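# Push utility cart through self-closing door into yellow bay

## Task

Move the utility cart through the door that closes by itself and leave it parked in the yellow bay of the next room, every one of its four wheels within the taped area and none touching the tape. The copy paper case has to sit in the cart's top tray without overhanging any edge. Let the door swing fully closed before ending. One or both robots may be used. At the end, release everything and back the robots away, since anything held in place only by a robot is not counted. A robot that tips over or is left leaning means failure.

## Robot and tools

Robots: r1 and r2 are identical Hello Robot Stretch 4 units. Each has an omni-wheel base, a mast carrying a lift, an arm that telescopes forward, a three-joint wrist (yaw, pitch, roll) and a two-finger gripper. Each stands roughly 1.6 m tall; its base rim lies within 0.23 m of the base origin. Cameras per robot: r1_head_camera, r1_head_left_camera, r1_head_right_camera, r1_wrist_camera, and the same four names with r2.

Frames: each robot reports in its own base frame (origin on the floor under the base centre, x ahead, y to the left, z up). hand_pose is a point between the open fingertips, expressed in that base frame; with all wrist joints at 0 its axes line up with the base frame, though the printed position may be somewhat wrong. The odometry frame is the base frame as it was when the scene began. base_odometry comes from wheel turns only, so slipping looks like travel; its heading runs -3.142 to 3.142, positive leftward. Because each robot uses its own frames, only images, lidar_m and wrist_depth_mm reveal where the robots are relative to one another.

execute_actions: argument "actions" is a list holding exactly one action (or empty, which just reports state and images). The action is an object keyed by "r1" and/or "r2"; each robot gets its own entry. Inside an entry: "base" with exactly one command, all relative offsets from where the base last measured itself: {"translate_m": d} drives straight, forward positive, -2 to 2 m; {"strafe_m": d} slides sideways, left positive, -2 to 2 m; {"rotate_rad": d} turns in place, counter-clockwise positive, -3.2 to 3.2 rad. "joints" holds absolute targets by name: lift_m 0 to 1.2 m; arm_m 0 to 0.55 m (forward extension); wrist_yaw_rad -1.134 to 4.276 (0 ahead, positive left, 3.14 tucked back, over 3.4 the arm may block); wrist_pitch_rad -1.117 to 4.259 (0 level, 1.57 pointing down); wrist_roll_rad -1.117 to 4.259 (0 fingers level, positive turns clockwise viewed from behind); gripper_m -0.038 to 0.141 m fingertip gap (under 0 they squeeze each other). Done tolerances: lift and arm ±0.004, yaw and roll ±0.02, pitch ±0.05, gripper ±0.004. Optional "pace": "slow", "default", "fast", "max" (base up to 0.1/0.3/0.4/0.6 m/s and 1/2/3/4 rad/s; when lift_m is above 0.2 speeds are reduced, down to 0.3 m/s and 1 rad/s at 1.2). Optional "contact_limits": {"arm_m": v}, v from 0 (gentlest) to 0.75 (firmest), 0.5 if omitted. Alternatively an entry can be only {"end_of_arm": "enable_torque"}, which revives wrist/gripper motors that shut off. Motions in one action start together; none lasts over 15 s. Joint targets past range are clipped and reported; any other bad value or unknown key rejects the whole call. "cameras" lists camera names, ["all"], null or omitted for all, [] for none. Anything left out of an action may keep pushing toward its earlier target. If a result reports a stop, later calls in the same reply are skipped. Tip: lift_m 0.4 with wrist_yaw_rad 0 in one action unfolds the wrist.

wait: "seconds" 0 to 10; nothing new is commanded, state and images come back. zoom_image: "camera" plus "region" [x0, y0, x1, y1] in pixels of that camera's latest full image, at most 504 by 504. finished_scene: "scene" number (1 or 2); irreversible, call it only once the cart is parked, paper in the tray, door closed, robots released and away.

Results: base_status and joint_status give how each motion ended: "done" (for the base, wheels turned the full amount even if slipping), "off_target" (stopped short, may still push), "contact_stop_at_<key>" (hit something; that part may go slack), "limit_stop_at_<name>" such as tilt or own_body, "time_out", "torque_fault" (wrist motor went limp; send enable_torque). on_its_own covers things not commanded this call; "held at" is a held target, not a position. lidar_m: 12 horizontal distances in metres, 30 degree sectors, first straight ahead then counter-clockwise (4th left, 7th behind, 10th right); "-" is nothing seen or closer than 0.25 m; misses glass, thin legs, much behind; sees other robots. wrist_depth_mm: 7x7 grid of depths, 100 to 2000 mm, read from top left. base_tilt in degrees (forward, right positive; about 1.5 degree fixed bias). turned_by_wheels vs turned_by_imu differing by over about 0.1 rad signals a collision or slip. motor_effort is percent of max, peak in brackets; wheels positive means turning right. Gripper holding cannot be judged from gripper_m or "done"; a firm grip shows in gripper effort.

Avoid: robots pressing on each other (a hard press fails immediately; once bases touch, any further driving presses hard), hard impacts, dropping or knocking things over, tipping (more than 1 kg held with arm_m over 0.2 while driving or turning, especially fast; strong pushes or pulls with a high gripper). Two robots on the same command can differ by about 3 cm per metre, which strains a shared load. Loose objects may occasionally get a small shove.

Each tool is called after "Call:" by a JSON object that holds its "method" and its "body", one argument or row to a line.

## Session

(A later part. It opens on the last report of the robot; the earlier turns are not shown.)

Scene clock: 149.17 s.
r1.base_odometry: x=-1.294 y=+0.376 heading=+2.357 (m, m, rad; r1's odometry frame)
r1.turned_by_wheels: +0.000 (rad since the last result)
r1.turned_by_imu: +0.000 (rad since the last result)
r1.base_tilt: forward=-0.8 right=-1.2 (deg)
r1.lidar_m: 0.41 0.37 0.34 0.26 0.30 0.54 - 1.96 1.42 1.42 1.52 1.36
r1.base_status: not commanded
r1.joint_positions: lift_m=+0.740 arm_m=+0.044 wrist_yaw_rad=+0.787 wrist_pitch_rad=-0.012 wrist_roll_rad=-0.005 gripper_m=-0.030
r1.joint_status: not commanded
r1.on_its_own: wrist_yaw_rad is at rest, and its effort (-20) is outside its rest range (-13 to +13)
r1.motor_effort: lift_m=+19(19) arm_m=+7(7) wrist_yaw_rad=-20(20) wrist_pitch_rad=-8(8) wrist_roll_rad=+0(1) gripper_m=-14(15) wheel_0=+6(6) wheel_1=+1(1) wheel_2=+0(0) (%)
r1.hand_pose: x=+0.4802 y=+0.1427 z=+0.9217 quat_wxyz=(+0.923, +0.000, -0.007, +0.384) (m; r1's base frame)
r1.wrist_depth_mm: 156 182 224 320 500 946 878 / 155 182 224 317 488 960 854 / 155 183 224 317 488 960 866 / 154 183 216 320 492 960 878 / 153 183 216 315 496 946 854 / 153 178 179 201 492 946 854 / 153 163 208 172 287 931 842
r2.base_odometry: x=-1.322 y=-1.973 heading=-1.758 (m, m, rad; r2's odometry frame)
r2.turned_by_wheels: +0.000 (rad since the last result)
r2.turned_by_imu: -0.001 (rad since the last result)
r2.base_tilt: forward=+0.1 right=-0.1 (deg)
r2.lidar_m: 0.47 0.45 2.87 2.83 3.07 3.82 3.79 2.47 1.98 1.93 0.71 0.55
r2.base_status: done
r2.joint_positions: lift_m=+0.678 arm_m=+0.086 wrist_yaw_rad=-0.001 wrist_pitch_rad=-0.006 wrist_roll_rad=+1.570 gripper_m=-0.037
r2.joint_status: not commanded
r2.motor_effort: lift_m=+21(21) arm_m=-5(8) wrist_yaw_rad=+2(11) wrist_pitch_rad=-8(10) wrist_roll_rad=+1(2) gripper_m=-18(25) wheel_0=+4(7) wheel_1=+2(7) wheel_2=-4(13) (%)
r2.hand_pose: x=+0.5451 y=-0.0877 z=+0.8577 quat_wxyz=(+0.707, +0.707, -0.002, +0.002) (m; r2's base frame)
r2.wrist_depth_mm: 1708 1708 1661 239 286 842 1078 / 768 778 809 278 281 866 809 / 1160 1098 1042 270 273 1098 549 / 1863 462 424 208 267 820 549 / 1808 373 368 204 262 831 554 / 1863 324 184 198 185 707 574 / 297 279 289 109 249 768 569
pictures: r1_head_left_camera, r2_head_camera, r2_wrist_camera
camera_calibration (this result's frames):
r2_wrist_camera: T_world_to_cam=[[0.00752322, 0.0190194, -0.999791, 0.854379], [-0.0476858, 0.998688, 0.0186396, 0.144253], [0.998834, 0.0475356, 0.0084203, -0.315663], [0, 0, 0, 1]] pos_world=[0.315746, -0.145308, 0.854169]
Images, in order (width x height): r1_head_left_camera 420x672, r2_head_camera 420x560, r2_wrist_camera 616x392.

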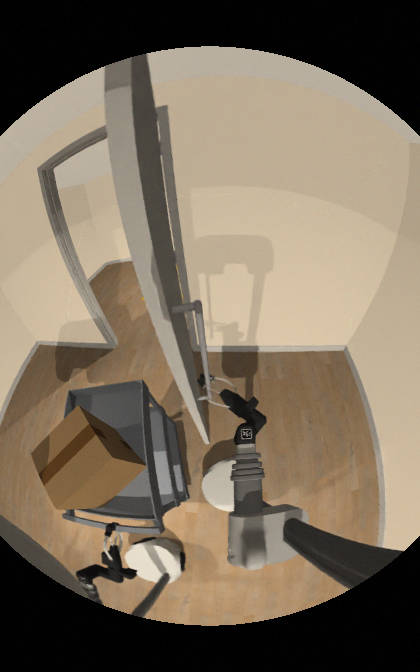

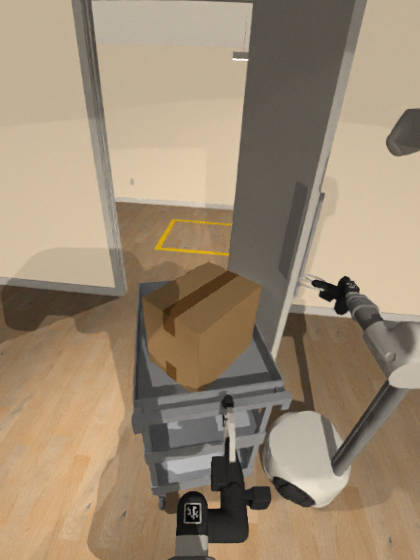

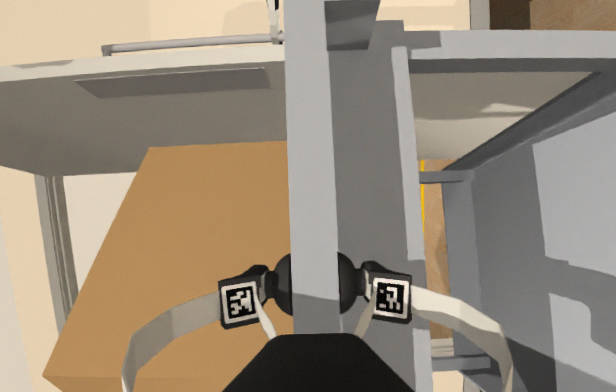

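Call:
{"method": "execute_actions", "body": {
  "actions": [
    {"r2":{"joints":{"gripper_m":0.12}}}
  ],
  "cameras": []
}}

Call:
{"method": "execute_actions", "body": {
  "actions": [
    {"r2":{"base":{"translate_m":-0.1},"joints":{"arm_m":0},"pace":"fast"}}
  ],
  "cameras": []
}}

Call:
{"method": "execute_actions", "body": {
  "actions": [
    {"r2":{"base":{"strafe_m":0.7},"pace":"max"}}
  ],
  "cameras": []
}}

Call:
{"method": "execute_actions", "body": {
  "actions": [
    {"r2":{"base":{"rotate_rad":3.04},"pace":"fast"}}
  ],
  "cameras": []
}}

Call:
{"method": "execute_actions", "body": {
  "actions": [
    {"r2":{"base":{"translate_m":-1.0},"pace":"max"}}
  ],
  "cameras": ["r2_head_left_camera","r1_head_left_camera"]
}}

Scene clock: 160.13 s.
r1.base_odometry: x=-1.294 y=+0.376 heading=+2.357 (m, m, rad; r1's odometry frame)
r1.turned_by_wheels: +0.000 (rad since the last result)
r1.turned_by_imu: +0.000 (rad since the last result)
r1.base_tilt: forward=-0.9 right=-1.2 (deg)
r1.lidar_m: 0.44 0.35 0.34 0.27 0.29 0.55 - 1.97 1.47 1.40 1.50 1.34
r1.base_status: not commanded
r1.joint_positions: lift_m=+0.740 arm_m=+0.044 wrist_yaw_rad=+0.787 wrist_pitch_rad=-0.012 wrist_roll_rad=-0.005 gripper_m=-0.030
r1.joint_status: not commanded
r1.on_its_own: wrist_yaw_rad is at rest, and its effort (-20) is outside its rest range (-13 to +13)
r1.motor_effort: lift_m=+19(19) arm_m=+7(7) wrist_yaw_rad=-20(21) wrist_pitch_rad=-8(10) wrist_roll_rad=+2(0) gripper_m=-15(15) wheel_0=+6(6) wheel_1=+1(1) wheel_2=+0(0) (%)
r1.hand_pose: x=+0.4802 y=+0.1427 z=+0.9217 quat_wxyz=(+0.923, +0.000, -0.007, +0.384) (m; r1's base frame)
r1.wrist_depth_mm: 156 182 224 317 496 946 866 / 155 183 224 317 496 946 866 / 155 182 225 315 488 946 866 / 154 184 216 317 492 946 866 / 153 183 216 317 492 946 842 / 153 178 180 202 492 931 842 / 153 163 208 172 289 917 842
r2.base_odometry: x=-1.322 y=-1.973 heading=-1.759 (m, m, rad; r2's odometry frame)
r2.turned_by_wheels: +0.000 (rad since the last result)
r2.turned_by_imu: -0.002 (rad since the last result)
r2.base_tilt: forward=+0.1 right=+0.0 (deg)
r2.lidar_m: 0.48 0.50 2.86 2.82 3.07 3.81 3.78 2.51 1.96 1.94 0.71 0.55
r2.base_status: not commanded
r2.joint_positions: lift_m=+0.678 arm_m=+0.086 wrist_yaw_rad=+0.000 wrist_pitch_rad=-0.006 wrist_roll_rad=+1.570 gripper_m=+0.120
r2.joint_status: all done
r2.motor_effort: lift_m=+21(21) arm_m=-5(5) wrist_yaw_rad=+1(7) wrist_pitch_rad=-6(5) wrist_roll_rad=+3(1) gripper_m=-2(19) wheel_0=+3(4) wheel_1=+1(2) wheel_2=-4(5) (%)
r2.hand_pose: x=+0.5452 y=-0.0875 z=+0.8577 quat_wxyz=(+0.707, +0.707, -0.002, +0.002) (m; r2's base frame)
r2.wrist_depth_mm: 1618 1661 1618 242 300 854 1042 / 768 778 831 290 294 866 455 / 1205 1118 1042 285 285 1118 544 / 1863 480 442 221 278 820 554 / 1863 384 377 216 273 759 564 / 1863 332 314 210 265 707 574 / 1921 298 300 109 262 741 569
pictures: none
No camera images: the call's "cameras" was empty. Leave "cameras" out to get every camera's image.

Scene clock: 161.43 s.
r1.base_odometry: x=-1.294 y=+0.376 heading=+2.357 (m, m, rad; r1's odometry frame)
r1.turned_by_wheels: +0.000 (rad since the last result)
r1.turned_by_imu: +0.000 (rad since the last result)
r1.base_tilt: forward=-0.8 right=-1.3 (deg)
r1.lidar_m: 0.42 0.34 0.34 0.26 0.29 0.60 - 1.96 1.50 1.43 1.52 1.34
r1.base_status: not commanded
r1.joint_positions: lift_m=+0.740 arm_m=+0.044 wrist_yaw_rad=+0.787 wrist_pitch_rad=-0.012 wrist_roll_rad=-0.005 gripper_m=-0.030
r1.joint_status: not commanded
r1.on_its_own: wrist_yaw_rad is at rest, and its effort (-21) is outside its rest range (-13 to +13)
r1.motor_effort: lift_m=+18(19) arm_m=+7(7) wrist_yaw_rad=-21(21) wrist_pitch_rad=-9(9) wrist_roll_rad=+0(2) gripper_m=-15(13) wheel_0=+6(6) wheel_1=+1(1) wheel_2=+0(0) (%)
r1.hand_pose: x=+0.4802 y=+0.1427 z=+0.9217 quat_wxyz=(+0.923, +0.000, -0.007, +0.384) (m; r1's base frame)
r1.wrist_depth_mm: 156 182 224 319 496 960 854 / 156 183 224 315 496 960 878 / 155 183 224 315 500 946 866 / 154 183 216 315 496 931 854 / 154 183 216 315 492 931 854 / 153 178 179 200 492 931 842 / 153 163 208 173 286 931 831
r2.base_odometry: x=-1.304 y=-1.875 heading=-1.759 (m, m, rad; r2's odometry frame)
r2.turned_by_wheels: +0.000 (rad since the last result)
r2.turned_by_imu: -0.001 (rad since the last result)
r2.base_tilt: forward=+0.0 right=-0.2 (deg)
r2.lidar_m: 0.57 0.61 2.86 2.83 3.05 3.72 3.68 2.49 1.95 1.92 0.84 0.66
r2.base_status: done
r2.joint_positions: lift_m=+0.678 arm_m=+0.003 wrist_yaw_rad=+0.000 wrist_pitch_rad=-0.006 wrist_roll_rad=+1.570 gripper_m=+0.120
r2.joint_status: all done
joint sent to its limit — the command would take r2.arm_m past its lower limit, so that joint was sent only as far as its limit.
r2.motor_effort: lift_m=+21(21) arm_m=-8(9) wrist_yaw_rad=+2(1) wrist_pitch_rad=-8(8) wrist_roll_rad=+2(2) gripper_m=-1(2) wheel_0=-3(7) wheel_1=+0(7) wheel_2=-2(11) (%)
r2.hand_pose: x=+0.4621 y=-0.0875 z=+0.8577 quat_wxyz=(+0.707, +0.707, -0.002, +0.002) (m; r2's base frame)
r2.wrist_depth_mm: 1863 1863 1808 1808 1863 1756 1182 / 1863 991 1042 904 917 904 699 / 1255 1308 1229 477 1336 759 473 / 1921 - 615 462 1078 820 525 / - - 539 449 - 759 569 / - - 484 387 445 715 569 / - - 574 109 - 732 569
pictures: none
No camera images: the call's "cameras" was empty. Leave "cameras" out to get every camera's image.

Scene clock: 164.37 s.
r1.base_odometry: x=-1.294 y=+0.376 heading=+2.357 (m, m, rad; r1's odometry frame)
r1.turned_by_wheels: +0.000 (rad since the last result)
r1.turned_by_imu: +0.000 (rad since the last result)
r1.base_tilt: forward=-0.9 right=-1.3 (deg)
r1.lidar_m: 0.45 0.34 0.30 0.27 0.29 4.62 - 1.96 1.47 1.41 1.51 1.36
r1.base_status: not commanded
r1.joint_positions: lift_m=+0.740 arm_m=+0.044 wrist_yaw_rad=+0.787 wrist_pitch_rad=-0.012 wrist_roll_rad=-0.005 gripper_m=-0.030
r1.joint_status: not commanded
r1.on_its_own: wrist_yaw_rad is at rest, and its effort (-21) is outside its rest range (-13 to +13)
r1.motor_effort: lift_m=+19(19) arm_m=+7(7) wrist_yaw_rad=-21(21) wrist_pitch_rad=-9(8) wrist_roll_rad=+3(0) gripper_m=-12(15) wheel_0=+6(6) wheel_1=+1(1) wheel_2=+0(0) (%)
r1.hand_pose: x=+0.4802 y=+0.1427 z=+0.9217 quat_wxyz=(+0.923, +0.000, -0.007, +0.384) (m; r1's base frame)
r1.wrist_depth_mm: 156 182 224 317 496 960 854 / 156 183 224 315 492 960 842 / 155 184 224 315 492 946 866 / 154 183 218 314 492 946 854 / 153 182 216 315 492 931 854 / 153 177 179 201 496 931 842 / 153 163 208 172 287 931 842
r2.base_odometry: x=-0.616 y=-2.006 heading=-1.759 (m, m, rad; r2's odometry frame)
r2.turned_by_wheels: +0.000 (rad since the last result)
r2.turned_by_imu: +0.001 (rad since the last result)
r2.base_tilt: forward=+0.0 right=-0.2 (deg)
r2.lidar_m: 2.25 2.40 2.16 2.13 2.33 3.46 3.59 3.37 2.67 2.63 0.87 0.79
r2.base_status: done
r2.joint_positions: lift_m=+0.678 arm_m=+0.003 wrist_yaw_rad=+0.000 wrist_pitch_rad=-0.006 wrist_roll_rad=+1.570 gripper_m=+0.120
r2.joint_status: not commanded
r2.motor_effort: lift_m=+21(21) arm_m=-8(8) wrist_yaw_rad=+0(0) wrist_pitch_rad=-5(8) wrist_roll_rad=+1(2) gripper_m=-4(4) wheel_0=+1(12) wheel_1=-1(13) wheel_2=+0(0) (%)
r2.hand_pose: x=+0.4622 y=-0.0874 z=+0.8577 quat_wxyz=(+0.707, +0.707, -0.002, +0.002) (m; r2's base frame)
r2.wrist_depth_mm: 1863 1756 - 1708 1921 931 960 / 1921 - - - - 1618 1098 / 1983 - - - - 1808 1229 / - - - - - 1863 1229 / - - - - - 1661 1255 / - - - - - 1576 1281 / - - - 109 - 1756 1255
pictures: none
No camera images: the call's "cameras" was empty. Leave "cameras" out to get every camera's image.

Scene clock: 166.83 s.
r1.base_odometry: x=-1.294 y=+0.376 heading=+2.357 (m, m, rad; r1's odometry frame)
r1.turned_by_wheels: +0.000 (rad since the last result)
r1.turned_by_imu: +0.000 (rad since the last result)
r1.base_tilt: forward=-0.9 right=-1.2 (deg)
r1.lidar_m: 0.43 0.35 0.34 0.28 0.29 4.67 - 1.96 1.46 1.42 1.53 1.35
r1.base_status: not commanded
r1.joint_positions: lift_m=+0.740 arm_m=+0.044 wrist_yaw_rad=+0.787 wrist_pitch_rad=-0.012 wrist_roll_rad=-0.005 gripper_m=-0.030
r1.joint_status: not commanded
r1.on_its_own: wrist_yaw_rad is at rest, and its effort (-21) is outside its rest range (-13 to +13)
r1.motor_effort: lift_m=+19(19) arm_m=+6(7) wrist_yaw_rad=-21(21) wrist_pitch_rad=-12(8) wrist_roll_rad=-2(2) gripper_m=-13(14) wheel_0=+6(6) wheel_1=+1(1) wheel_2=+0(0) (%)
r1.hand_pose: x=+0.4802 y=+0.1427 z=+0.9217 quat_wxyz=(+0.923, +0.000, -0.007, +0.384) (m; r1's base frame)
r1.wrist_depth_mm: 156 182 224 315 504 946 878 / 156 182 224 315 496 960 866 / 155 183 224 317 496 976 866 / 154 183 216 319 492 960 854 / 154 183 216 315 492 946 866 / 153 178 179 201 492 946 842 / 153 163 208 172 286 917 831
r2.base_odometry: x=-0.616 y=-2.005 heading=+1.281 (m, m, rad; r2's odometry frame)
r2.turned_by_wheels: +3.040 (rad since the last result)
r2.turned_by_imu: +3.060 (rad since the last result)
r2.base_tilt: forward=+0.0 right=-0.1 (deg)
r2.lidar_m: 3.56 3.70 2.71 2.62 1.10 0.79 1.17 2.33 2.27 2.14 2.23 3.00
r2.base_status: done
r2.joint_positions: lift_m=+0.678 arm_m=+0.003 wrist_yaw_rad=+0.000 wrist_pitch_rad=-0.006 wrist_roll_rad=+1.570 gripper_m=+0.120
r2.joint_status: not commanded
r2.motor_effort: lift_m=+18(21) arm_m=-8(8) wrist_yaw_rad=-1(0) wrist_pitch_rad=-6(8) wrist_roll_rad=+2(1) gripper_m=-2(0) wheel_0=-4(9) wheel_1=-1(8) wheel_2=-1(12) (%)
r2.hand_pose: x=+0.4622 y=-0.0873 z=+0.8579 quat_wxyz=(+0.707, +0.707, -0.002, +0.002) (m; r2's base frame)
r2.wrist_depth_mm: - - - - - 1756 1182 / - - - - - 1708 1205 / - - - - - 1808 1255 / - - - - - 1756 1255 / - - - - - 1661 1255 / - - - - - 1537 1229 / - - - 108 - 1756 1255
pictures: none
No camera images: the call's "cameras" was empty. Leave "cameras" out to get every camera's image.

Scene clock: 170.50 s.
r1.base_odometry: x=-1.294 y=+0.376 heading=+2.357 (m, m, rad; r1's odometry frame)
r1.turned_by_wheels: +0.000 (rad since the last result)
r1.turned_by_imu: +0.000 (rad since the last result)
r1.base_tilt: forward=-0.9 right=-1.2 (deg)
r1.lidar_m: 0.44 0.34 0.34 0.26 0.28 4.67 - 1.96 1.46 1.41 1.51 1.34
r1.base_status: not commanded
r1.joint_positions: lift_m=+0.740 arm_m=+0.044 wrist_yaw_rad=+0.787 wrist_pitch_rad=-0.012 wrist_roll_rad=-0.005 gripper_m=-0.030
r1.joint_status: not commanded
r1.on_its_own: wrist_yaw_rad is at rest, and its effort (-21) is outside its rest range (-13 to +13)
r1.motor_effort: lift_m=+19(19) arm_m=+7(6) wrist_yaw_rad=-21(21) wrist_pitch_rad=-8(8) wrist_roll_rad=-2(0) gripper_m=-14(16) wheel_0=+6(6) wheel_1=+1(1) wheel_2=+0(0) (%)
r1.hand_pose: x=+0.4802 y=+0.1427 z=+0.9217 quat_wxyz=(+0.923, +0.000, -0.007, +0.384) (m; r1's base frame)
r1.wrist_depth_mm: 156 182 224 317 492 960 878 / 156 182 224 315 496 960 866 / 155 183 224 317 488 960 854 / 154 183 216 315 492 960 854 / 154 183 217 317 496 946 854 / 153 177 180 200 500 931 854 / 152 163 209 172 286 946 854
r2.base_odometry: x=-0.902 y=-2.964 heading=+1.281 (m, m, rad; r2's odometry frame)
r2.turned_by_wheels: +0.000 (rad since the last result)
r2.turned_by_imu: +0.000 (rad since the last result)
r2.base_tilt: forward=-0.1 right=-0.3 (deg)
r2.lidar_m: 4.55 3.73 0.38 0.31 0.31 0.38 1.29 1.28 1.75 2.15 2.24 3.01
r2.base_status: done
r2.joint_positions: lift_m=+0.678 arm_m=+0.003 wrist_yaw_rad=+0.000 wrist_pitch_rad=-0.006 wrist_roll_rad=+1.570 gripper_m=+0.120
r2.joint_status: not commanded
r2.motor_effort: lift_m=+18(18) arm_m=-8(8) wrist_yaw_rad=+1(0) wrist_pitch_rad=-7(6) wrist_roll_rad=+1(2) gripper_m=-2(1) wheel_0=-1(8) wheel_1=+0(7) wheel_2=-1(13) (%)
r2.hand_pose: x=+0.4622 y=-0.0874 z=+0.8579 quat_wxyz=(+0.707, +0.707, -0.002, +0.002) (m; r2's base frame)
r2.wrist_depth_mm: - - - - - 1708 1182 / - - - - - 1708 1182 / - - - - - 1756 1229 / - - - - - 1808 1229 / - - - - - 1756 1255 / - - - - - 1618 1255 / - - - 108 - 1756 1281
pictures: r1_head_left_camera, r2_head_left_camera
Images, in order (width x height): r1_head_left_camera 420x672, r2_head_left_camera 420x672.

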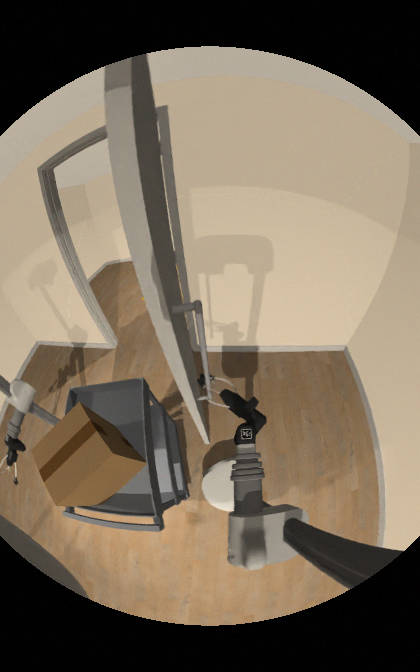

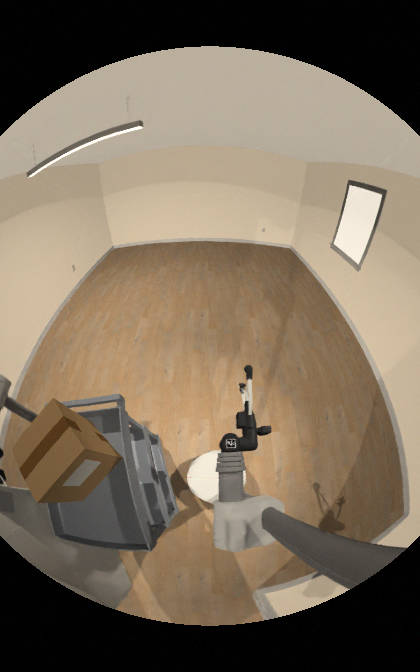

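Call:
{"method": "execute_actions", "body": {
  "actions": [
    {"r2":{"base":{"translate_m":-0.9},"pace":"max"}}
  ],
  "cameras": []
}}

Call:
{"method": "execute_actions", "body": {
  "actions": [
    {"r2":{"base":{"strafe_m":0.46},"joints":{"wrist_yaw_rad":0.3,"lift_m":0.65,"gripper_m":0.14},"pace":"fast"}}
  ],
  "cameras": ["r2_head_left_camera","r2_head_camera","r2_wrist_camera"]
}}

Scene clock: 176.93 s.
r1.base_odometry: x=-1.294 y=+0.376 heading=+2.357 (m, m, rad; r1's odometry frame)
r1.turned_by_wheels: +0.000 (rad since the last result)
r1.turned_by_imu: +0.000 (rad since the last result)
r1.base_tilt: forward=-0.9 right=-1.2 (deg)
r1.lidar_m: 0.45 0.36 0.32 0.27 0.28 4.63 - 1.99 1.47 1.42 1.51 1.35
r1.base_status: not commanded
r1.joint_positions: lift_m=+0.740 arm_m=+0.044 wrist_yaw_rad=+0.787 wrist_pitch_rad=-0.012 wrist_roll_rad=-0.005 gripper_m=-0.030
r1.joint_status: not commanded
r1.on_its_own: wrist_yaw_rad is at rest, and its effort (-21) is outside its rest range (-13 to +13)
r1.motor_effort: lift_m=+19(19) arm_m=+6(7) wrist_yaw_rad=-21(20) wrist_pitch_rad=-9(9) wrist_roll_rad=-2(1) gripper_m=-13(13) wheel_0=+6(6) wheel_1=+1(1) wheel_2=+0(0) (%)
r1.hand_pose: x=+0.4802 y=+0.1427 z=+0.9217 quat_wxyz=(+0.923, +0.000, -0.007, +0.384) (m; r1's base frame)
r1.wrist_depth_mm: 156 182 224 317 496 960 878 / 156 183 225 319 496 946 854 / 154 184 224 315 492 960 866 / 154 183 216 317 496 946 842 / 154 183 216 315 492 960 854 / 153 177 179 201 496 917 854 / 153 163 207 172 286 917 842
r2.base_odometry: x=-1.159 y=-3.826 heading=+1.280 (m, m, rad; r2's odometry frame)
r2.turned_by_wheels: +0.000 (rad since the last result)
r2.turned_by_imu: -0.002 (rad since the last result)
r2.base_tilt: forward=+0.1 right=-0.2 (deg)
r2.lidar_m: 5.44 0.65 0.75 0.75 0.74 3.45 3.37 0.46 0.50 1.38 2.26 3.06
r2.base_status: done
r2.joint_positions: lift_m=+0.678 arm_m=+0.003 wrist_yaw_rad=+0.000 wrist_pitch_rad=-0.006 wrist_roll_rad=+1.570 gripper_m=+0.120
r2.joint_status: not commanded
r2.motor_effort: lift_m=+18(18) arm_m=-8(8) wrist_yaw_rad=+2(2) wrist_pitch_rad=-7(8) wrist_roll_rad=+3(1) gripper_m=+1(4) wheel_0=-3(9) wheel_1=-1(7) wheel_2=-1(13) (%)
r2.hand_pose: x=+0.4621 y=-0.0874 z=+0.8579 quat_wxyz=(+0.707, +0.707, -0.002, +0.002) (m; r2's base frame)
r2.wrist_depth_mm: - - - - - 1708 1182 / - - - - - 1808 1205 / - - - - - 1808 1229 / - - - - - 1756 1229 / - - - - - 1756 1205 / - - - - - 1576 1281 / - - - 109 - 1661 1229
pictures: none
No camera images: the call's "cameras" was empty. Leave "cameras" out to get every camera's image.

Scene clock: 179.27 s.
r1.base_odometry: x=-1.294 y=+0.376 heading=+2.357 (m, m, rad; r1's odometry frame)
r1.turned_by_wheels: +0.000 (rad since the last result)
r1.turned_by_imu: +0.000 (rad since the last result)
r1.base_tilt: forward=-0.9 right=-1.2 (deg)
r1.lidar_m: 0.41 0.37 0.32 0.27 0.27 4.66 - 1.96 1.43 1.42 1.51 1.37
r1.base_status: not commanded
r1.joint_positions: lift_m=+0.740 arm_m=+0.044 wrist_yaw_rad=+0.787 wrist_pitch_rad=-0.012 wrist_roll_rad=-0.005 gripper_m=-0.030
r1.joint_status: not commanded
r1.on_its_own: wrist_yaw_rad is at rest, and its effort (-21) is outside its rest range (-13 to +13)
r1.motor_effort: lift_m=+19(18) arm_m=+7(7) wrist_yaw_rad=-21(21) wrist_pitch_rad=-9(8) wrist_roll_rad=+0(1) gripper_m=-13(14) wheel_0=+6(6) wheel_1=+1(1) wheel_2=+0(0) (%)
r1.hand_pose: x=+0.4802 y=+0.1427 z=+0.9217 quat_wxyz=(+0.923, +0.000, -0.007, +0.384) (m; r1's base frame)
r1.wrist_depth_mm: 156 183 224 317 500 960 878 / 156 183 224 315 496 960 866 / 155 183 224 315 492 931 866 / 154 183 216 315 496 946 854 / 153 183 216 317 492 946 831 / 153 177 181 201 492 946 854 / 153 163 208 172 287 946 842
r2.base_odometry: x=-1.600 y=-3.694 heading=+1.280 (m, m, rad; r2's odometry frame)
r2.turned_by_wheels: +0.000 (rad since the last result)
r2.turned_by_imu: +0.001 (rad since the last result)
r2.base_tilt: forward=+0.1 right=-0.2 (deg)
r2.lidar_m: 0.51 0.52 0.33 0.30 0.28 0.33 3.39 3.43 0.86 1.40 2.71 0.60
r2.base_status: done
r2.joint_positions: lift_m=+0.650 arm_m=+0.003 wrist_yaw_rad=+0.300 wrist_pitch_rad=-0.006 wrist_roll_rad=+1.570 gripper_m=+0.140
r2.joint_status: all done
r2.motor_effort: lift_m=+14(14) arm_m=-8(8) wrist_yaw_rad=+1(8) wrist_pitch_rad=-8(7) wrist_roll_rad=+3(3) gripper_m=+3(1) wheel_0=+1(14) wheel_1=-2(12) wheel_2=+0(0) (%)
r2.hand_pose: x=+0.4751 y=+0.0017 z=+0.8302 quat_wxyz=(+0.699, +0.699, +0.104, +0.108) (m; r2's base frame)
r2.wrist_depth_mm: - - - 298 - 1576 424 / - - - 298 - 741 508 / - - 676 300 904 750 517 / - - 597 303 - 750 525 / - - 535 304 - 654 525 / - - 554 306 307 661 530 / 976 - - 109 - 1808 517
pictures: r2_head_camera, r2_head_left_camera, r2_wrist_camera
camera_calibration (this result's frames):
r2_wrist_camera: T_world_to_cam=[[0.00143575, 0.0203612, -0.999792, 0.828608], [-0.341497, 0.939698, 0.018647, 0.191815], [0.939882, 0.341399, 0.00830247, -0.222104], [0, 0, 0, 1]] pos_world=[0.273067, -0.121294, 0.826703]
Images, in order (width x height): r2_head_camera 420x560, r2_head_left_camera 420x672, r2_wrist_camera 616x392.

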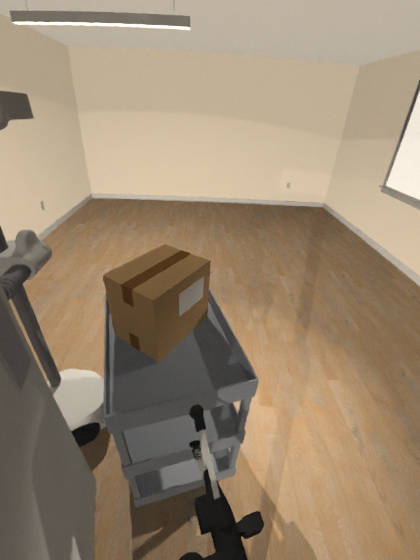

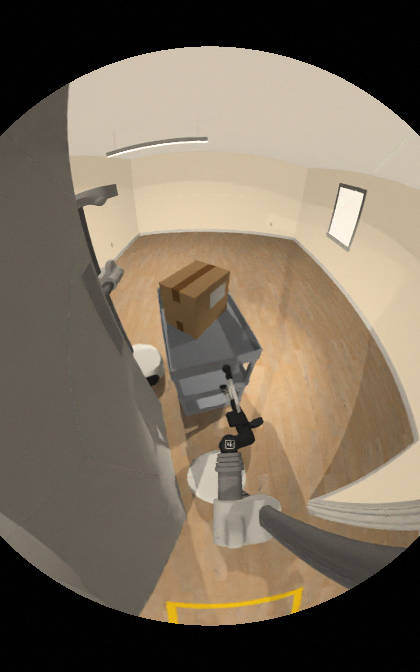

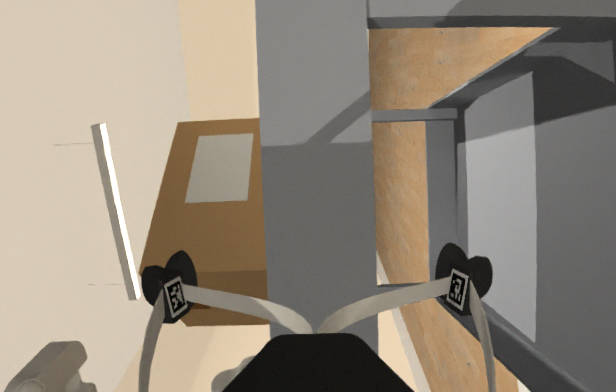

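Call:
{"method": "execute_actions", "body": {
  "actions": [
    {"r2":{"base":{"strafe_m":0.02},"joints":{"arm_m":0.10,"lift_m":0.645}}}
  ],
  "cameras": []
}}

Call:
{"method": "execute_actions", "body": {
  "actions": [
    {"r2":{"joints":{"gripper_m":0.02}}}
  ],
  "cameras": ["r2_wrist_camera"]
}}

Call:
{"method": "execute_actions", "body": {
  "actions": [
    {"r2":{"base":{"strafe_m":-0.15},"joints":{"arm_m":0.005},"pace":"slow"}}
  ],
  "cameras": ["r2_head_camera","r2_wrist_camera"]
}}

Scene clock: 184.23 s.
r1.base_odometry: x=-1.294 y=+0.376 heading=+2.357 (m, m, rad; r1's odometry frame)
r1.turned_by_wheels: +0.000 (rad since the last result)
r1.turned_by_imu: +0.000 (rad since the last result)
r1.base_tilt: forward=-0.8 right=-1.2 (deg)
r1.lidar_m: 0.47 0.36 0.32 0.29 0.29 4.65 - 1.97 1.49 1.42 1.52 1.31
r1.base_status: not commanded
r1.joint_positions: lift_m=+0.740 arm_m=+0.044 wrist_yaw_rad=+0.787 wrist_pitch_rad=-0.012 wrist_roll_rad=-0.005 gripper_m=-0.030
r1.joint_status: not commanded
r1.on_its_own: wrist_yaw_rad is at rest, and its effort (-21) is outside its rest range (-13 to +13)
r1.motor_effort: lift_m=+19(19) arm_m=+6(7) wrist_yaw_rad=-21(21) wrist_pitch_rad=-7(9) wrist_roll_rad=+1(0) gripper_m=-14(13) wheel_0=+6(6) wheel_1=+1(1) wheel_2=+0(0) (%)
r1.hand_pose: x=+0.4802 y=+0.1427 z=+0.9217 quat_wxyz=(+0.923, +0.000, -0.007, +0.384) (m; r1's base frame)
r1.wrist_depth_mm: 156 182 224 315 500 960 891 / 156 183 224 317 496 976 866 / 155 183 224 315 496 946 854 / 154 183 216 317 492 960 866 / 154 183 216 317 496 946 854 / 153 178 180 200 492 931 854 / 153 163 208 172 286 917 842
r2.base_odometry: x=-1.619 y=-3.688 heading=+1.280 (m, m, rad; r2's odometry frame)
r2.turned_by_wheels: +0.000 (rad since the last result)
r2.turned_by_imu: -0.002 (rad since the last result)
r2.base_tilt: forward=+0.1 right=-0.3 (deg)
r2.lidar_m: 0.50 0.52 0.33 0.26 0.27 0.32 3.38 3.45 0.87 1.41 2.77 0.61
r2.base_status: done
r2.joint_positions: lift_m=+0.645 arm_m=+0.099 wrist_yaw_rad=+0.300 wrist_pitch_rad=-0.006 wrist_roll_rad=+1.570 gripper_m=+0.140
r2.joint_status: all done
r2.motor_effort: lift_m=+15(18) arm_m=+8(8) wrist_yaw_rad=+1(0) wrist_pitch_rad=-8(7) wrist_roll_rad=+2(3) gripper_m=+2(2) wheel_0=-2(8) wheel_1=-2(7) wheel_2=+0(1) (%)
r2.hand_pose: x=+0.5709 y=+0.0018 z=+0.8253 quat_wxyz=(+0.699, +0.699, +0.104, +0.108) (m; r2's base frame)
r2.wrist_depth_mm: - - - 202 - 1661 439 / - - - 202 759 691 488 / - - 544 204 798 732 508 / - 530 484 205 - 741 517 / - 462 433 206 - 647 521 / - 433 208 207 207 654 521 / - - 609 109 - 1182 512
pictures: none
No camera images: the call's "cameras" was empty. Leave "cameras" out to get every camera's image.

Scene clock: 186.40 s.
r1.base_odometry: x=-1.294 y=+0.376 heading=+2.357 (m, m, rad; r1's odometry frame)
r1.turned_by_wheels: +0.000 (rad since the last result)
r1.turned_by_imu: +0.000 (rad since the last result)
r1.base_tilt: forward=-0.8 right=-1.3 (deg)
r1.lidar_m: 0.46 0.37 0.30 0.29 0.29 4.68 - 1.96 1.48 1.41 1.53 1.35
r1.base_status: not commanded
r1.joint_positions: lift_m=+0.740 arm_m=+0.044 wrist_yaw_rad=+0.787 wrist_pitch_rad=-0.012 wrist_roll_rad=-0.005 gripper_m=-0.030
r1.joint_status: not commanded
r1.on_its_own: wrist_yaw_rad is at rest, and its effort (-21) is outside its rest range (-13 to +13)
r1.motor_effort: lift_m=+19(19) arm_m=+7(7) wrist_yaw_rad=-21(20) wrist_pitch_rad=-7(10) wrist_roll_rad=+0(2) gripper_m=-16(14) wheel_0=+6(6) wheel_1=+1(1) wheel_2=+0(0) (%)
r1.hand_pose: x=+0.4802 y=+0.1427 z=+0.9217 quat_wxyz=(+0.923, +0.000, -0.007, +0.384) (m; r1's base frame)
r1.wrist_depth_mm: 156 182 224 315 496 946 866 / 155 183 224 315 496 960 854 / 155 183 224 315 492 946 866 / 154 183 217 317 492 960 854 / 154 183 216 317 496 931 854 / 152 178 180 201 492 931 854 / 152 163 208 172 287 946 842
r2.base_odometry: x=-1.619 y=-3.689 heading=+1.281 (m, m, rad; r2's odometry frame)
r2.turned_by_wheels: +0.000 (rad since the last result)
r2.turned_by_imu: +0.000 (rad since the last result)
r2.base_tilt: forward=+0.1 right=-0.3 (deg)
r2.lidar_m: 0.49 0.47 0.33 0.25 0.27 0.33 3.37 3.42 0.86 1.42 2.76 0.60
r2.base_status: not commanded
r2.joint_positions: lift_m=+0.645 arm_m=+0.099 wrist_yaw_rad=+0.304 wrist_pitch_rad=+0.000 wrist_roll_rad=+1.571 gripper_m=+0.020
r2.joint_status: all done
r2.on_its_own: wrist_pitch_rad is at rest, and its effort (-25) is outside its rest range (-23 to +23)
r2.motor_effort: lift_m=+20(20) arm_m=+4(8) wrist_yaw_rad=-12(18) wrist_pitch_rad=-25(38) wrist_roll_rad=+0(2) gripper_m=-23(26) wheel_0=+0(2) wheel_1=+0(2) wheel_2=+1(2) (%)
r2.hand_pose: x=+0.5715 y=+0.0031 z=+0.8230 quat_wxyz=(+0.699, +0.699, +0.107, +0.107) (m; r2's base frame)
r2.wrist_depth_mm: - - 181 181 - 1576 449 / - - 182 183 759 647 488 / - - 185 184 - 707 496 / - 492 186 185 - 715 508 / - 433 187 186 202 723 512 / - 402 188 189 188 597 512 / - - 517 109 - 1118 504
pictures: r2_wrist_camera
camera_calibration (this result's frames):
r2_wrist_camera: T_world_to_cam=[[-0.00497838, 0.01974, -0.999793, 0.824896], [-0.345491, 0.938204, 0.0202444, 0.224619], [0.938409, 0.34552, 0.00214927, -0.307259], [0, 0, 0, 1]] pos_world=[0.370045, -0.120858, 0.820838]
Images, in order (width x height): r2_wrist_camera 616x392.

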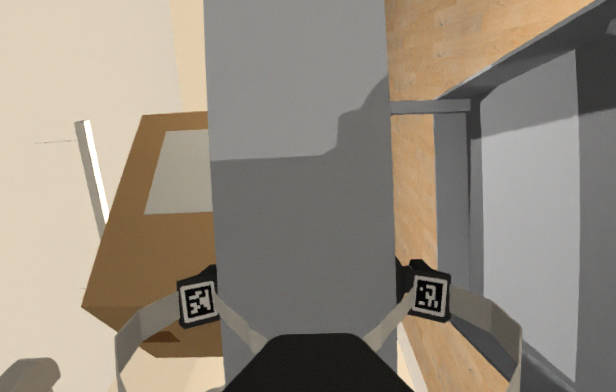

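Scene clock: 189.03 s.
r1.base_odometry: x=-1.294 y=+0.376 heading=+2.357 (m, m, rad; r1's odometry frame)
r1.turned_by_wheels: +0.000 (rad since the last result)
r1.turned_by_imu: +0.000 (rad since the last result)
r1.base_tilt: forward=-0.8 right=-1.2 (deg)
r1.lidar_m: 0.41 0.36 0.30 0.31 3.51 4.65 - 1.96 1.47 1.42 1.51 1.37
r1.base_status: not commanded
r1.joint_positions: lift_m=+0.740 arm_m=+0.044 wrist_yaw_rad=+0.787 wrist_pitch_rad=-0.012 wrist_roll_rad=-0.005 gripper_m=-0.030
r1.joint_status: not commanded
r1.on_its_own: wrist_yaw_rad is at rest, and its effort (-21) is outside its rest range (-13 to +13)
r1.motor_effort: lift_m=+19(18) arm_m=+7(7) wrist_yaw_rad=-21(22) wrist_pitch_rad=-6(8) wrist_roll_rad=+0(0) gripper_m=-15(11) wheel_0=+6(6) wheel_1=+1(1) wheel_2=+0(0) (%)
r1.hand_pose: x=+0.4802 y=+0.1427 z=+0.9217 quat_wxyz=(+0.923, +0.000, -0.007, +0.384) (m; r1's base frame)
r1.wrist_depth_mm: 156 182 224 317 500 960 854 / 156 183 224 315 496 931 866 / 155 183 224 317 488 946 878 / 154 183 216 319 492 946 866 / 154 183 216 315 500 960 842 / 153 178 180 201 496 931 854 / 153 163 208 172 286 931 842
r2.base_odometry: x=-1.476 y=-3.731 heading=+1.281 (m, m, rad; r2's odometry frame)
r2.turned_by_wheels: +0.001 (rad since the last result)
r2.turned_by_imu: +0.001 (rad since the last result)
r2.base_tilt: forward=+0.0 right=-0.1 (deg)
r2.lidar_m: 0.38 0.35 0.50 0.40 0.41 0.48 3.37 3.41 0.75 1.42 2.60 0.54
r2.base_status: done
r2.joint_positions: lift_m=+0.645 arm_m=+0.006 wrist_yaw_rad=+0.310 wrist_pitch_rad=+0.001 wrist_roll_rad=+1.575 gripper_m=+0.020
r2.joint_status: all done
r2.on_its_own: wrist_yaw_rad is at rest, and its effort (-27) is outside its rest range (-13 to +13); wrist_pitch_rad is at rest, and its effort (-28) is outside its rest range (-23 to +23)
r2.motor_effort: lift_m=+20(19) arm_m=-8(12) wrist_yaw_rad=-27(34) wrist_pitch_rad=-28(27) wrist_roll_rad=-13(11) gripper_m=-25(26) wheel_0=+7(13) wheel_1=-1(6) wheel_2=+5(6) (%)
r2.hand_pose: x=+0.4787 y=+0.0047 z=+0.8228 quat_wxyz=(+0.697, +0.700, +0.110, +0.108) (m; r2's base frame)
r2.wrist_depth_mm: - - 216 213 - 1618 1118 / - - 210 207 - 1661 459 / - - 204 202 - 654 496 / - - 199 196 788 723 504 / - 492 193 192 204 732 512 / - 407 188 187 187 180 512 / - 387 387 109 723 723 512
pictures: r2_head_camera, r2_wrist_camera
camera_calibration (this result's frames):
r2_wrist_camera: T_world_to_cam=[[-0.00694211, 0.0229517, -0.999712, 0.825035], [-0.350523, 0.936248, 0.0239288, 0.190391], [0.936528, 0.350588, 0.00154558, -0.219295], [0, 0, 0, 1]] pos_world=[0.27784, -0.120307, 0.820581]
Images, in order (width x height): r2_head_camera 420x560, r2_wrist_camera 616x392.

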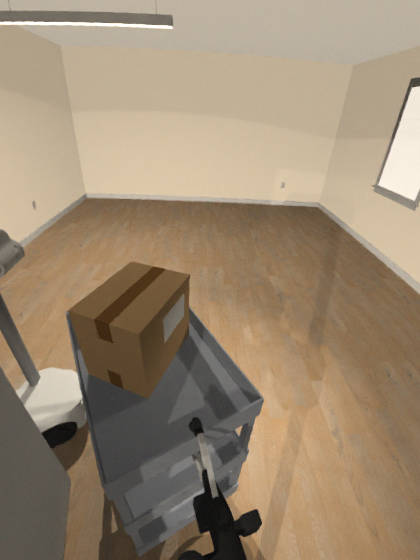

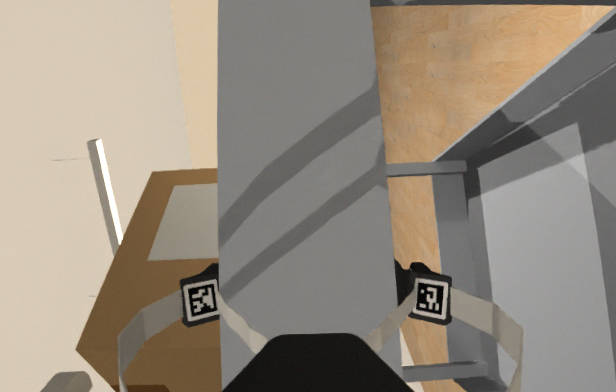

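Call:
{"method": "execute_actions", "body": {
  "actions": [
    {"r2":{"base":{"strafe_m":-0.18},"joints":{"lift_m":0.638},"pace":"slow"}}
  ],
  "cameras": []
}}

Call:
{"method": "execute_actions", "body": {
  "actions": [
    {"r2":{"base":{"translate_m":-0.3},"pace":"slow"}}
  ],
  "cameras": ["r2_head_camera","r2_head_right_camera"]
}}

Scene clock: 196.53 s.
r1.base_odometry: x=-1.294 y=+0.376 heading=+2.357 (m, m, rad; r1's odometry frame)
r1.turned_by_wheels: +0.000 (rad since the last result)
r1.turned_by_imu: +0.000 (rad since the last result)
r1.base_tilt: forward=-0.9 right=-1.2 (deg)
r1.lidar_m: 0.43 0.38 0.39 0.48 3.48 4.61 - 1.96 1.48 1.42 1.50 1.37
r1.base_status: not commanded
r1.joint_positions: lift_m=+0.740 arm_m=+0.044 wrist_yaw_rad=+0.787 wrist_pitch_rad=-0.012 wrist_roll_rad=-0.005 gripper_m=-0.030
r1.joint_status: not commanded
r1.on_its_own: wrist_yaw_rad is at rest, and its effort (-21) is outside its rest range (-13 to +13)
r1.motor_effort: lift_m=+18(19) arm_m=+7(6) wrist_yaw_rad=-21(20) wrist_pitch_rad=-10(10) wrist_roll_rad=+0(1) gripper_m=-13(15) wheel_0=+6(6) wheel_1=+1(1) wheel_2=+0(0) (%)
r1.hand_pose: x=+0.4802 y=+0.1427 z=+0.9217 quat_wxyz=(+0.923, +0.000, -0.007, +0.384) (m; r1's base frame)
r1.wrist_depth_mm: 156 182 224 317 500 931 854 / 156 182 224 317 500 946 878 / 155 183 225 317 492 946 866 / 154 183 216 315 492 960 866 / 153 183 216 317 492 946 866 / 152 177 180 202 492 946 854 / 153 163 208 173 289 931 831
r2.base_odometry: x=-1.303 y=-3.782 heading=+1.282 (m, m, rad; r2's odometry frame)
r2.turned_by_wheels: +0.001 (rad since the last result)
r2.turned_by_imu: +0.000 (rad since the last result)
r2.base_tilt: forward=-0.1 right=-0.1 (deg)
r2.lidar_m: 0.32 0.30 0.69 0.58 0.58 3.43 3.36 0.65 0.57 1.43 2.42 0.64
r2.base_status: done
r2.joint_positions: lift_m=+0.638 arm_m=+0.006 wrist_yaw_rad=+0.310 wrist_pitch_rad=-0.006 wrist_roll_rad=+1.576 gripper_m=+0.020
r2.joint_status: all done
r2.on_its_own: wrist_yaw_rad is at rest, and its effort (-27) is outside its rest range (-13 to +13); wrist_roll_rad is at rest, and its effort (-15) is outside its rest range (-13 to +13)
r2.motor_effort: lift_m=+13(21) arm_m=-7(8) wrist_yaw_rad=-27(40) wrist_pitch_rad=-6(27) wrist_roll_rad=-15(14) gripper_m=-21(19) wheel_0=+7(15) wheel_1=-1(3) wheel_2=+0(2) (%)
r2.hand_pose: x=+0.4785 y=+0.0047 z=+0.8182 quat_wxyz=(+0.697, +0.701, +0.107, +0.111) (m; r2's base frame)
r2.wrist_depth_mm: - - - 279 287 286 289 / - - - 252 - 1618 1182 / - - - 230 - 1756 452 / - - - 213 - 661 504 / - - 202 197 202 715 512 / - 512 185 184 185 609 521 / - 399 178 109 - 707 512
pictures: none
No camera images: the call's "cameras" was empty. Leave "cameras" out to get every camera's image.

Scene clock: 200.83 s.
r1.base_odometry: x=-1.294 y=+0.376 heading=+2.357 (m, m, rad; r1's odometry frame)
r1.turned_by_wheels: +0.000 (rad since the last result)
r1.turned_by_imu: +0.000 (rad since the last result)
r1.base_tilt: forward=-0.8 right=-1.3 (deg)
r1.lidar_m: 0.41 0.38 0.56 0.81 3.49 4.66 - 1.99 1.48 1.41 1.52 1.36
r1.base_status: not commanded
r1.joint_positions: lift_m=+0.740 arm_m=+0.044 wrist_yaw_rad=+0.787 wrist_pitch_rad=-0.012 wrist_roll_rad=-0.005 gripper_m=-0.030
r1.joint_status: not commanded
r1.on_its_own: wrist_yaw_rad is at rest, and its effort (-21) is outside its rest range (-13 to +13)
r1.motor_effort: lift_m=+18(19) arm_m=+7(7) wrist_yaw_rad=-21(21) wrist_pitch_rad=-8(8) wrist_roll_rad=+0(1) gripper_m=-15(14) wheel_0=+6(6) wheel_1=+1(1) wheel_2=+0(0) (%)
r1.hand_pose: x=+0.4802 y=+0.1427 z=+0.9217 quat_wxyz=(+0.923, +0.000, -0.007, +0.384) (m; r1's base frame)
r1.wrist_depth_mm: 156 182 223 315 496 976 866 / 156 182 225 319 496 931 878 / 155 182 224 317 492 946 866 / 154 183 217 315 484 946 866 / 154 183 216 317 500 960 854 / 153 177 179 201 496 931 854 / 153 163 208 173 287 917 842
r2.base_odometry: x=-1.389 y=-4.070 heading=+1.282 (m, m, rad; r2's odometry frame)
r2.turned_by_wheels: +0.000 (rad since the last result)
r2.turned_by_imu: -0.002 (rad since the last result)
r2.base_tilt: forward=+0.0 right=-0.2 (deg)
r2.lidar_m: 0.37 0.35 0.61 0.51 0.57 3.14 3.05 3.13 0.46 0.45 2.43 0.54
r2.base_status: done
r2.joint_positions: lift_m=+0.638 arm_m=+0.006 wrist_yaw_rad=+0.294 wrist_pitch_rad=-0.004 wrist_roll_rad=+1.567 gripper_m=+0.020
r2.joint_status: not commanded
r2.on_its_own: wrist_yaw_rad is at rest, and its effort (+16) is outside its rest range (-13 to +13)
r2.motor_effort: lift_m=+15(15) arm_m=-7(7) wrist_yaw_rad=+16(28) wrist_pitch_rad=-14(11) wrist_roll_rad=+11(15) gripper_m=-22(23) wheel_0=-6(7) wheel_1=-3(5) wheel_2=+4(13) (%)
r2.hand_pose: x=+0.4786 y=-0.0001 z=+0.8176 quat_wxyz=(+0.701, +0.698, +0.102, +0.105) (m; r2's base frame)
r2.wrist_depth_mm: - - - 226 - 1499 1118 / - - 221 217 - 1618 442 / - - 211 208 - 661 484 / - - 203 200 809 723 508 / - 521 196 193 195 732 508 / - 410 186 185 186 597 517 / - 377 182 109 - 732 512
pictures: r2_head_camera, r2_head_right_camera
Images, in order (width x height): r2_head_camera 420x560, r2_head_right_camera 420x672.

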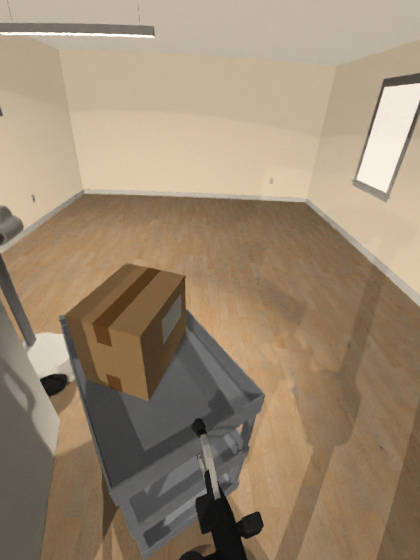

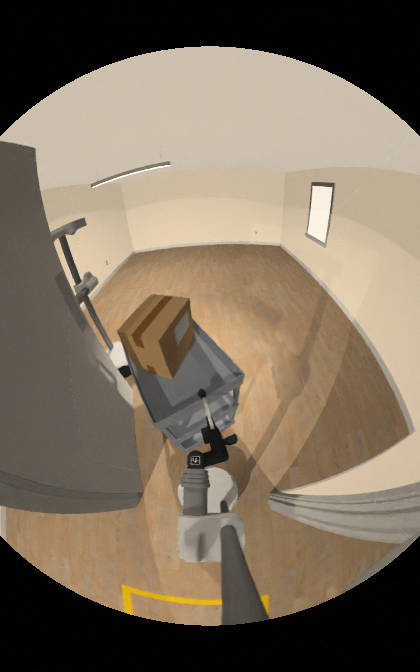

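Trailing well.

Call:
{"method": "execute_actions", "body": {
  "actions": [
    {"r2":{"base":{"translate_m":-0.5}}}
  ],
  "cameras": ["r2_head_camera","r2_head_right_camera"]
}}

Scene clock: 205.73 s.
r1.base_odometry: x=-1.294 y=+0.376 heading=+2.357 (m, m, rad; r1's odometry frame)
r1.turned_by_wheels: +0.000 (rad since the last result)
r1.turned_by_imu: +0.000 (rad since the last result)
r1.base_tilt: forward=-0.9 right=-1.3 (deg)
r1.lidar_m: 0.46 0.37 0.99 3.30 3.47 4.65 - 1.99 1.46 1.41 1.51 1.35
r1.base_status: not commanded
r1.joint_positions: lift_m=+0.740 arm_m=+0.044 wrist_yaw_rad=+0.787 wrist_pitch_rad=-0.012 wrist_roll_rad=-0.005 gripper_m=-0.030
r1.joint_status: not commanded
r1.on_its_own: wrist_yaw_rad is at rest, and its effort (-21) is outside its rest range (-13 to +13)
r1.motor_effort: lift_m=+19(18) arm_m=+7(7) wrist_yaw_rad=-21(21) wrist_pitch_rad=-10(9) wrist_roll_rad=-1(1) gripper_m=-13(12) wheel_0=+6(6) wheel_1=+1(1) wheel_2=+0(0) (%)
r1.hand_pose: x=+0.4802 y=+0.1427 z=+0.9217 quat_wxyz=(+0.923, +0.000, -0.007, +0.384) (m; r1's base frame)
r1.wrist_depth_mm: 156 182 224 317 500 946 854 / 156 182 224 317 500 960 854 / 155 183 224 315 496 931 854 / 154 183 216 317 492 946 866 / 154 183 216 315 492 931 866 / 152 177 181 200 496 931 854 / 152 163 208 172 286 917 831
r2.base_odometry: x=-1.531 y=-4.549 heading=+1.281 (m, m, rad; r2's odometry frame)
r2.turned_by_wheels: +0.000 (rad since the last result)
r2.turned_by_imu: -0.002 (rad since the last result)
r2.base_tilt: forward=+0.1 right=-0.2 (deg)
r2.lidar_m: 0.40 0.41 0.61 1.16 2.54 2.65 2.52 2.62 2.42 1.20 0.54 0.46
r2.base_status: done
r2.joint_positions: lift_m=+0.638 arm_m=+0.006 wrist_yaw_rad=+0.295 wrist_pitch_rad=-0.007 wrist_roll_rad=+1.567 gripper_m=+0.020
r2.joint_status: not commanded
r2.on_its_own: wrist_yaw_rad is at rest, and its effort (+14) is outside its rest range (-13 to +13)
r2.motor_effort: lift_m=+15(15) arm_m=-7(7) wrist_yaw_rad=+14(19) wrist_pitch_rad=-5(14) wrist_roll_rad=+10(17) gripper_m=-20(25) wheel_0=-5(10) wheel_1=-2(7) wheel_2=+2(14) (%)
r2.hand_pose: x=+0.4786 y=+0.0003 z=+0.8185 quat_wxyz=(+0.700, +0.698, +0.101, +0.107) (m; r2's base frame)
r2.wrist_depth_mm: - - 164 163 - 1537 452 / - - 169 167 169 699 500 / - 508 173 172 173 723 504 / - 459 178 176 178 741 512 / - 418 183 181 182 741 517 / - 413 185 186 183 574 517 / 1229 1182 1098 109 1118 1098 484
pictures: r2_head_camera, r2_head_right_camera
Images, in order (width x height): r2_head_camera 420x560, r2_head_right_camera 420x672.

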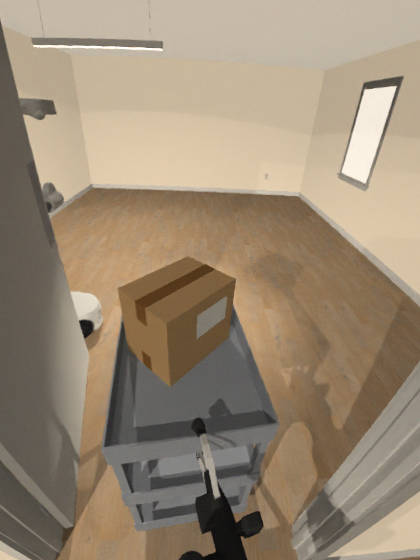

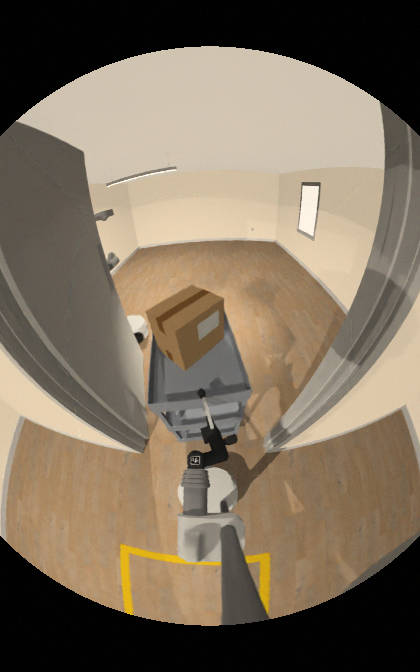

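Call:
{"method": "execute_actions", "body": {
  "actions": [
    {"r2":{"base":{"translate_m":-0.45}}}
  ],
  "cameras": ["r2_head_camera","r2_head_right_camera"]
}}

Scene clock: 210.77 s.
r1.base_odometry: x=-1.294 y=+0.376 heading=+2.357 (m, m, rad; r1's odometry frame)
r1.turned_by_wheels: +0.000 (rad since the last result)
r1.turned_by_imu: +0.000 (rad since the last result)
r1.base_tilt: forward=-0.9 right=-1.2 (deg)
r1.lidar_m: 0.44 0.37 1.71 3.29 3.51 4.66 - 1.97 1.47 1.41 1.52 1.35
r1.base_status: not commanded
r1.joint_positions: lift_m=+0.740 arm_m=+0.044 wrist_yaw_rad=+0.787 wrist_pitch_rad=-0.012 wrist_roll_rad=-0.005 gripper_m=-0.030
r1.joint_status: not commanded
r1.on_its_own: wrist_yaw_rad is at rest, and its effort (-20) is outside its rest range (-13 to +13)
r1.motor_effort: lift_m=+19(19) arm_m=+7(6) wrist_yaw_rad=-20(20) wrist_pitch_rad=-8(9) wrist_roll_rad=+0(0) gripper_m=-15(15) wheel_0=+6(6) wheel_1=+1(1) wheel_2=+0(0) (%)
r1.hand_pose: x=+0.4802 y=+0.1427 z=+0.9217 quat_wxyz=(+0.923, +0.000, -0.007, +0.384) (m; r1's base frame)
r1.wrist_depth_mm: 156 182 224 320 500 946 866 / 156 183 224 315 496 946 878 / 155 183 224 317 492 960 866 / 155 183 216 317 488 960 866 / 153 182 216 314 492 946 854 / 153 177 180 200 496 931 842 / 152 163 208 173 287 931 842
r2.base_odometry: x=-1.660 y=-4.980 heading=+1.281 (m, m, rad; r2's odometry frame)
r2.turned_by_wheels: -0.001 (rad since the last result)
r2.turned_by_imu: -0.003 (rad since the last result)
r2.base_tilt: forward=+0.1 right=-0.2 (deg)
r2.lidar_m: 0.40 0.47 1.05 2.42 2.52 2.16 2.07 2.16 2.43 2.32 1.10 0.41
r2.base_status: done
r2.joint_positions: lift_m=+0.638 arm_m=+0.006 wrist_yaw_rad=+0.295 wrist_pitch_rad=-0.004 wrist_roll_rad=+1.565 gripper_m=+0.020
r2.joint_status: not commanded
r2.on_its_own: wrist_yaw_rad is at rest, and its effort (+16) is outside its rest range (-13 to +13); wrist_roll_rad is at rest, and its effort (+15) is outside its rest range (-13 to +13)
r2.motor_effort: lift_m=+15(15) arm_m=-7(7) wrist_yaw_rad=+16(17) wrist_pitch_rad=-14(13) wrist_roll_rad=+15(15) gripper_m=-19(30) wheel_0=-5(9) wheel_1=-2(9) wheel_2=-1(13) (%)
r2.hand_pose: x=+0.4786 y=+0.0001 z=+0.8177 quat_wxyz=(+0.701, +0.698, +0.102, +0.105) (m; r2's base frame)
r2.wrist_depth_mm: - 442 124 123 125 661 488 / - 430 132 132 135 699 496 / - 415 142 143 145 715 500 / - 404 155 155 160 699 508 / - - 171 169 176 627 512 / 1397 1255 186 187 187 492 473 / 976 946 891 109 904 891 433
pictures: r2_head_camera, r2_head_right_camera
Images, in order (width x height): r2_head_camera 420x560, r2_head_right_camera 420x672.

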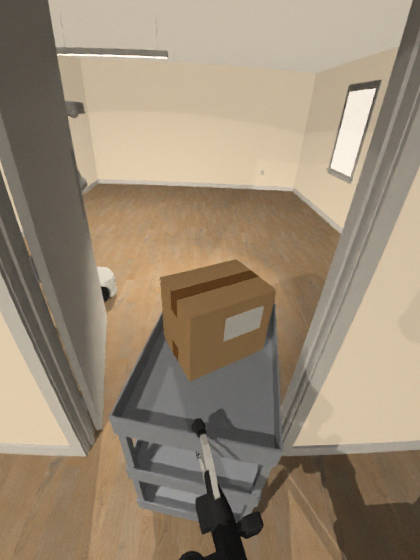

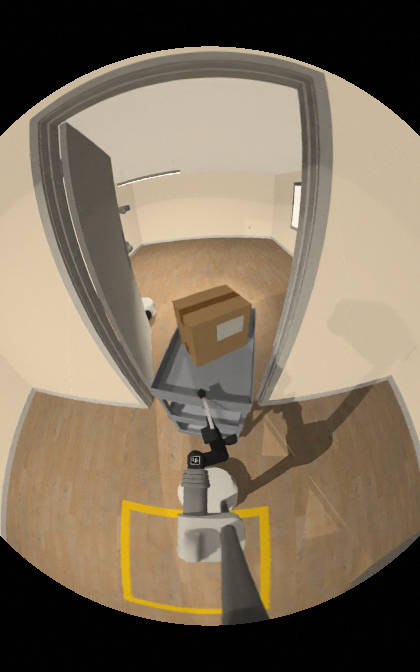

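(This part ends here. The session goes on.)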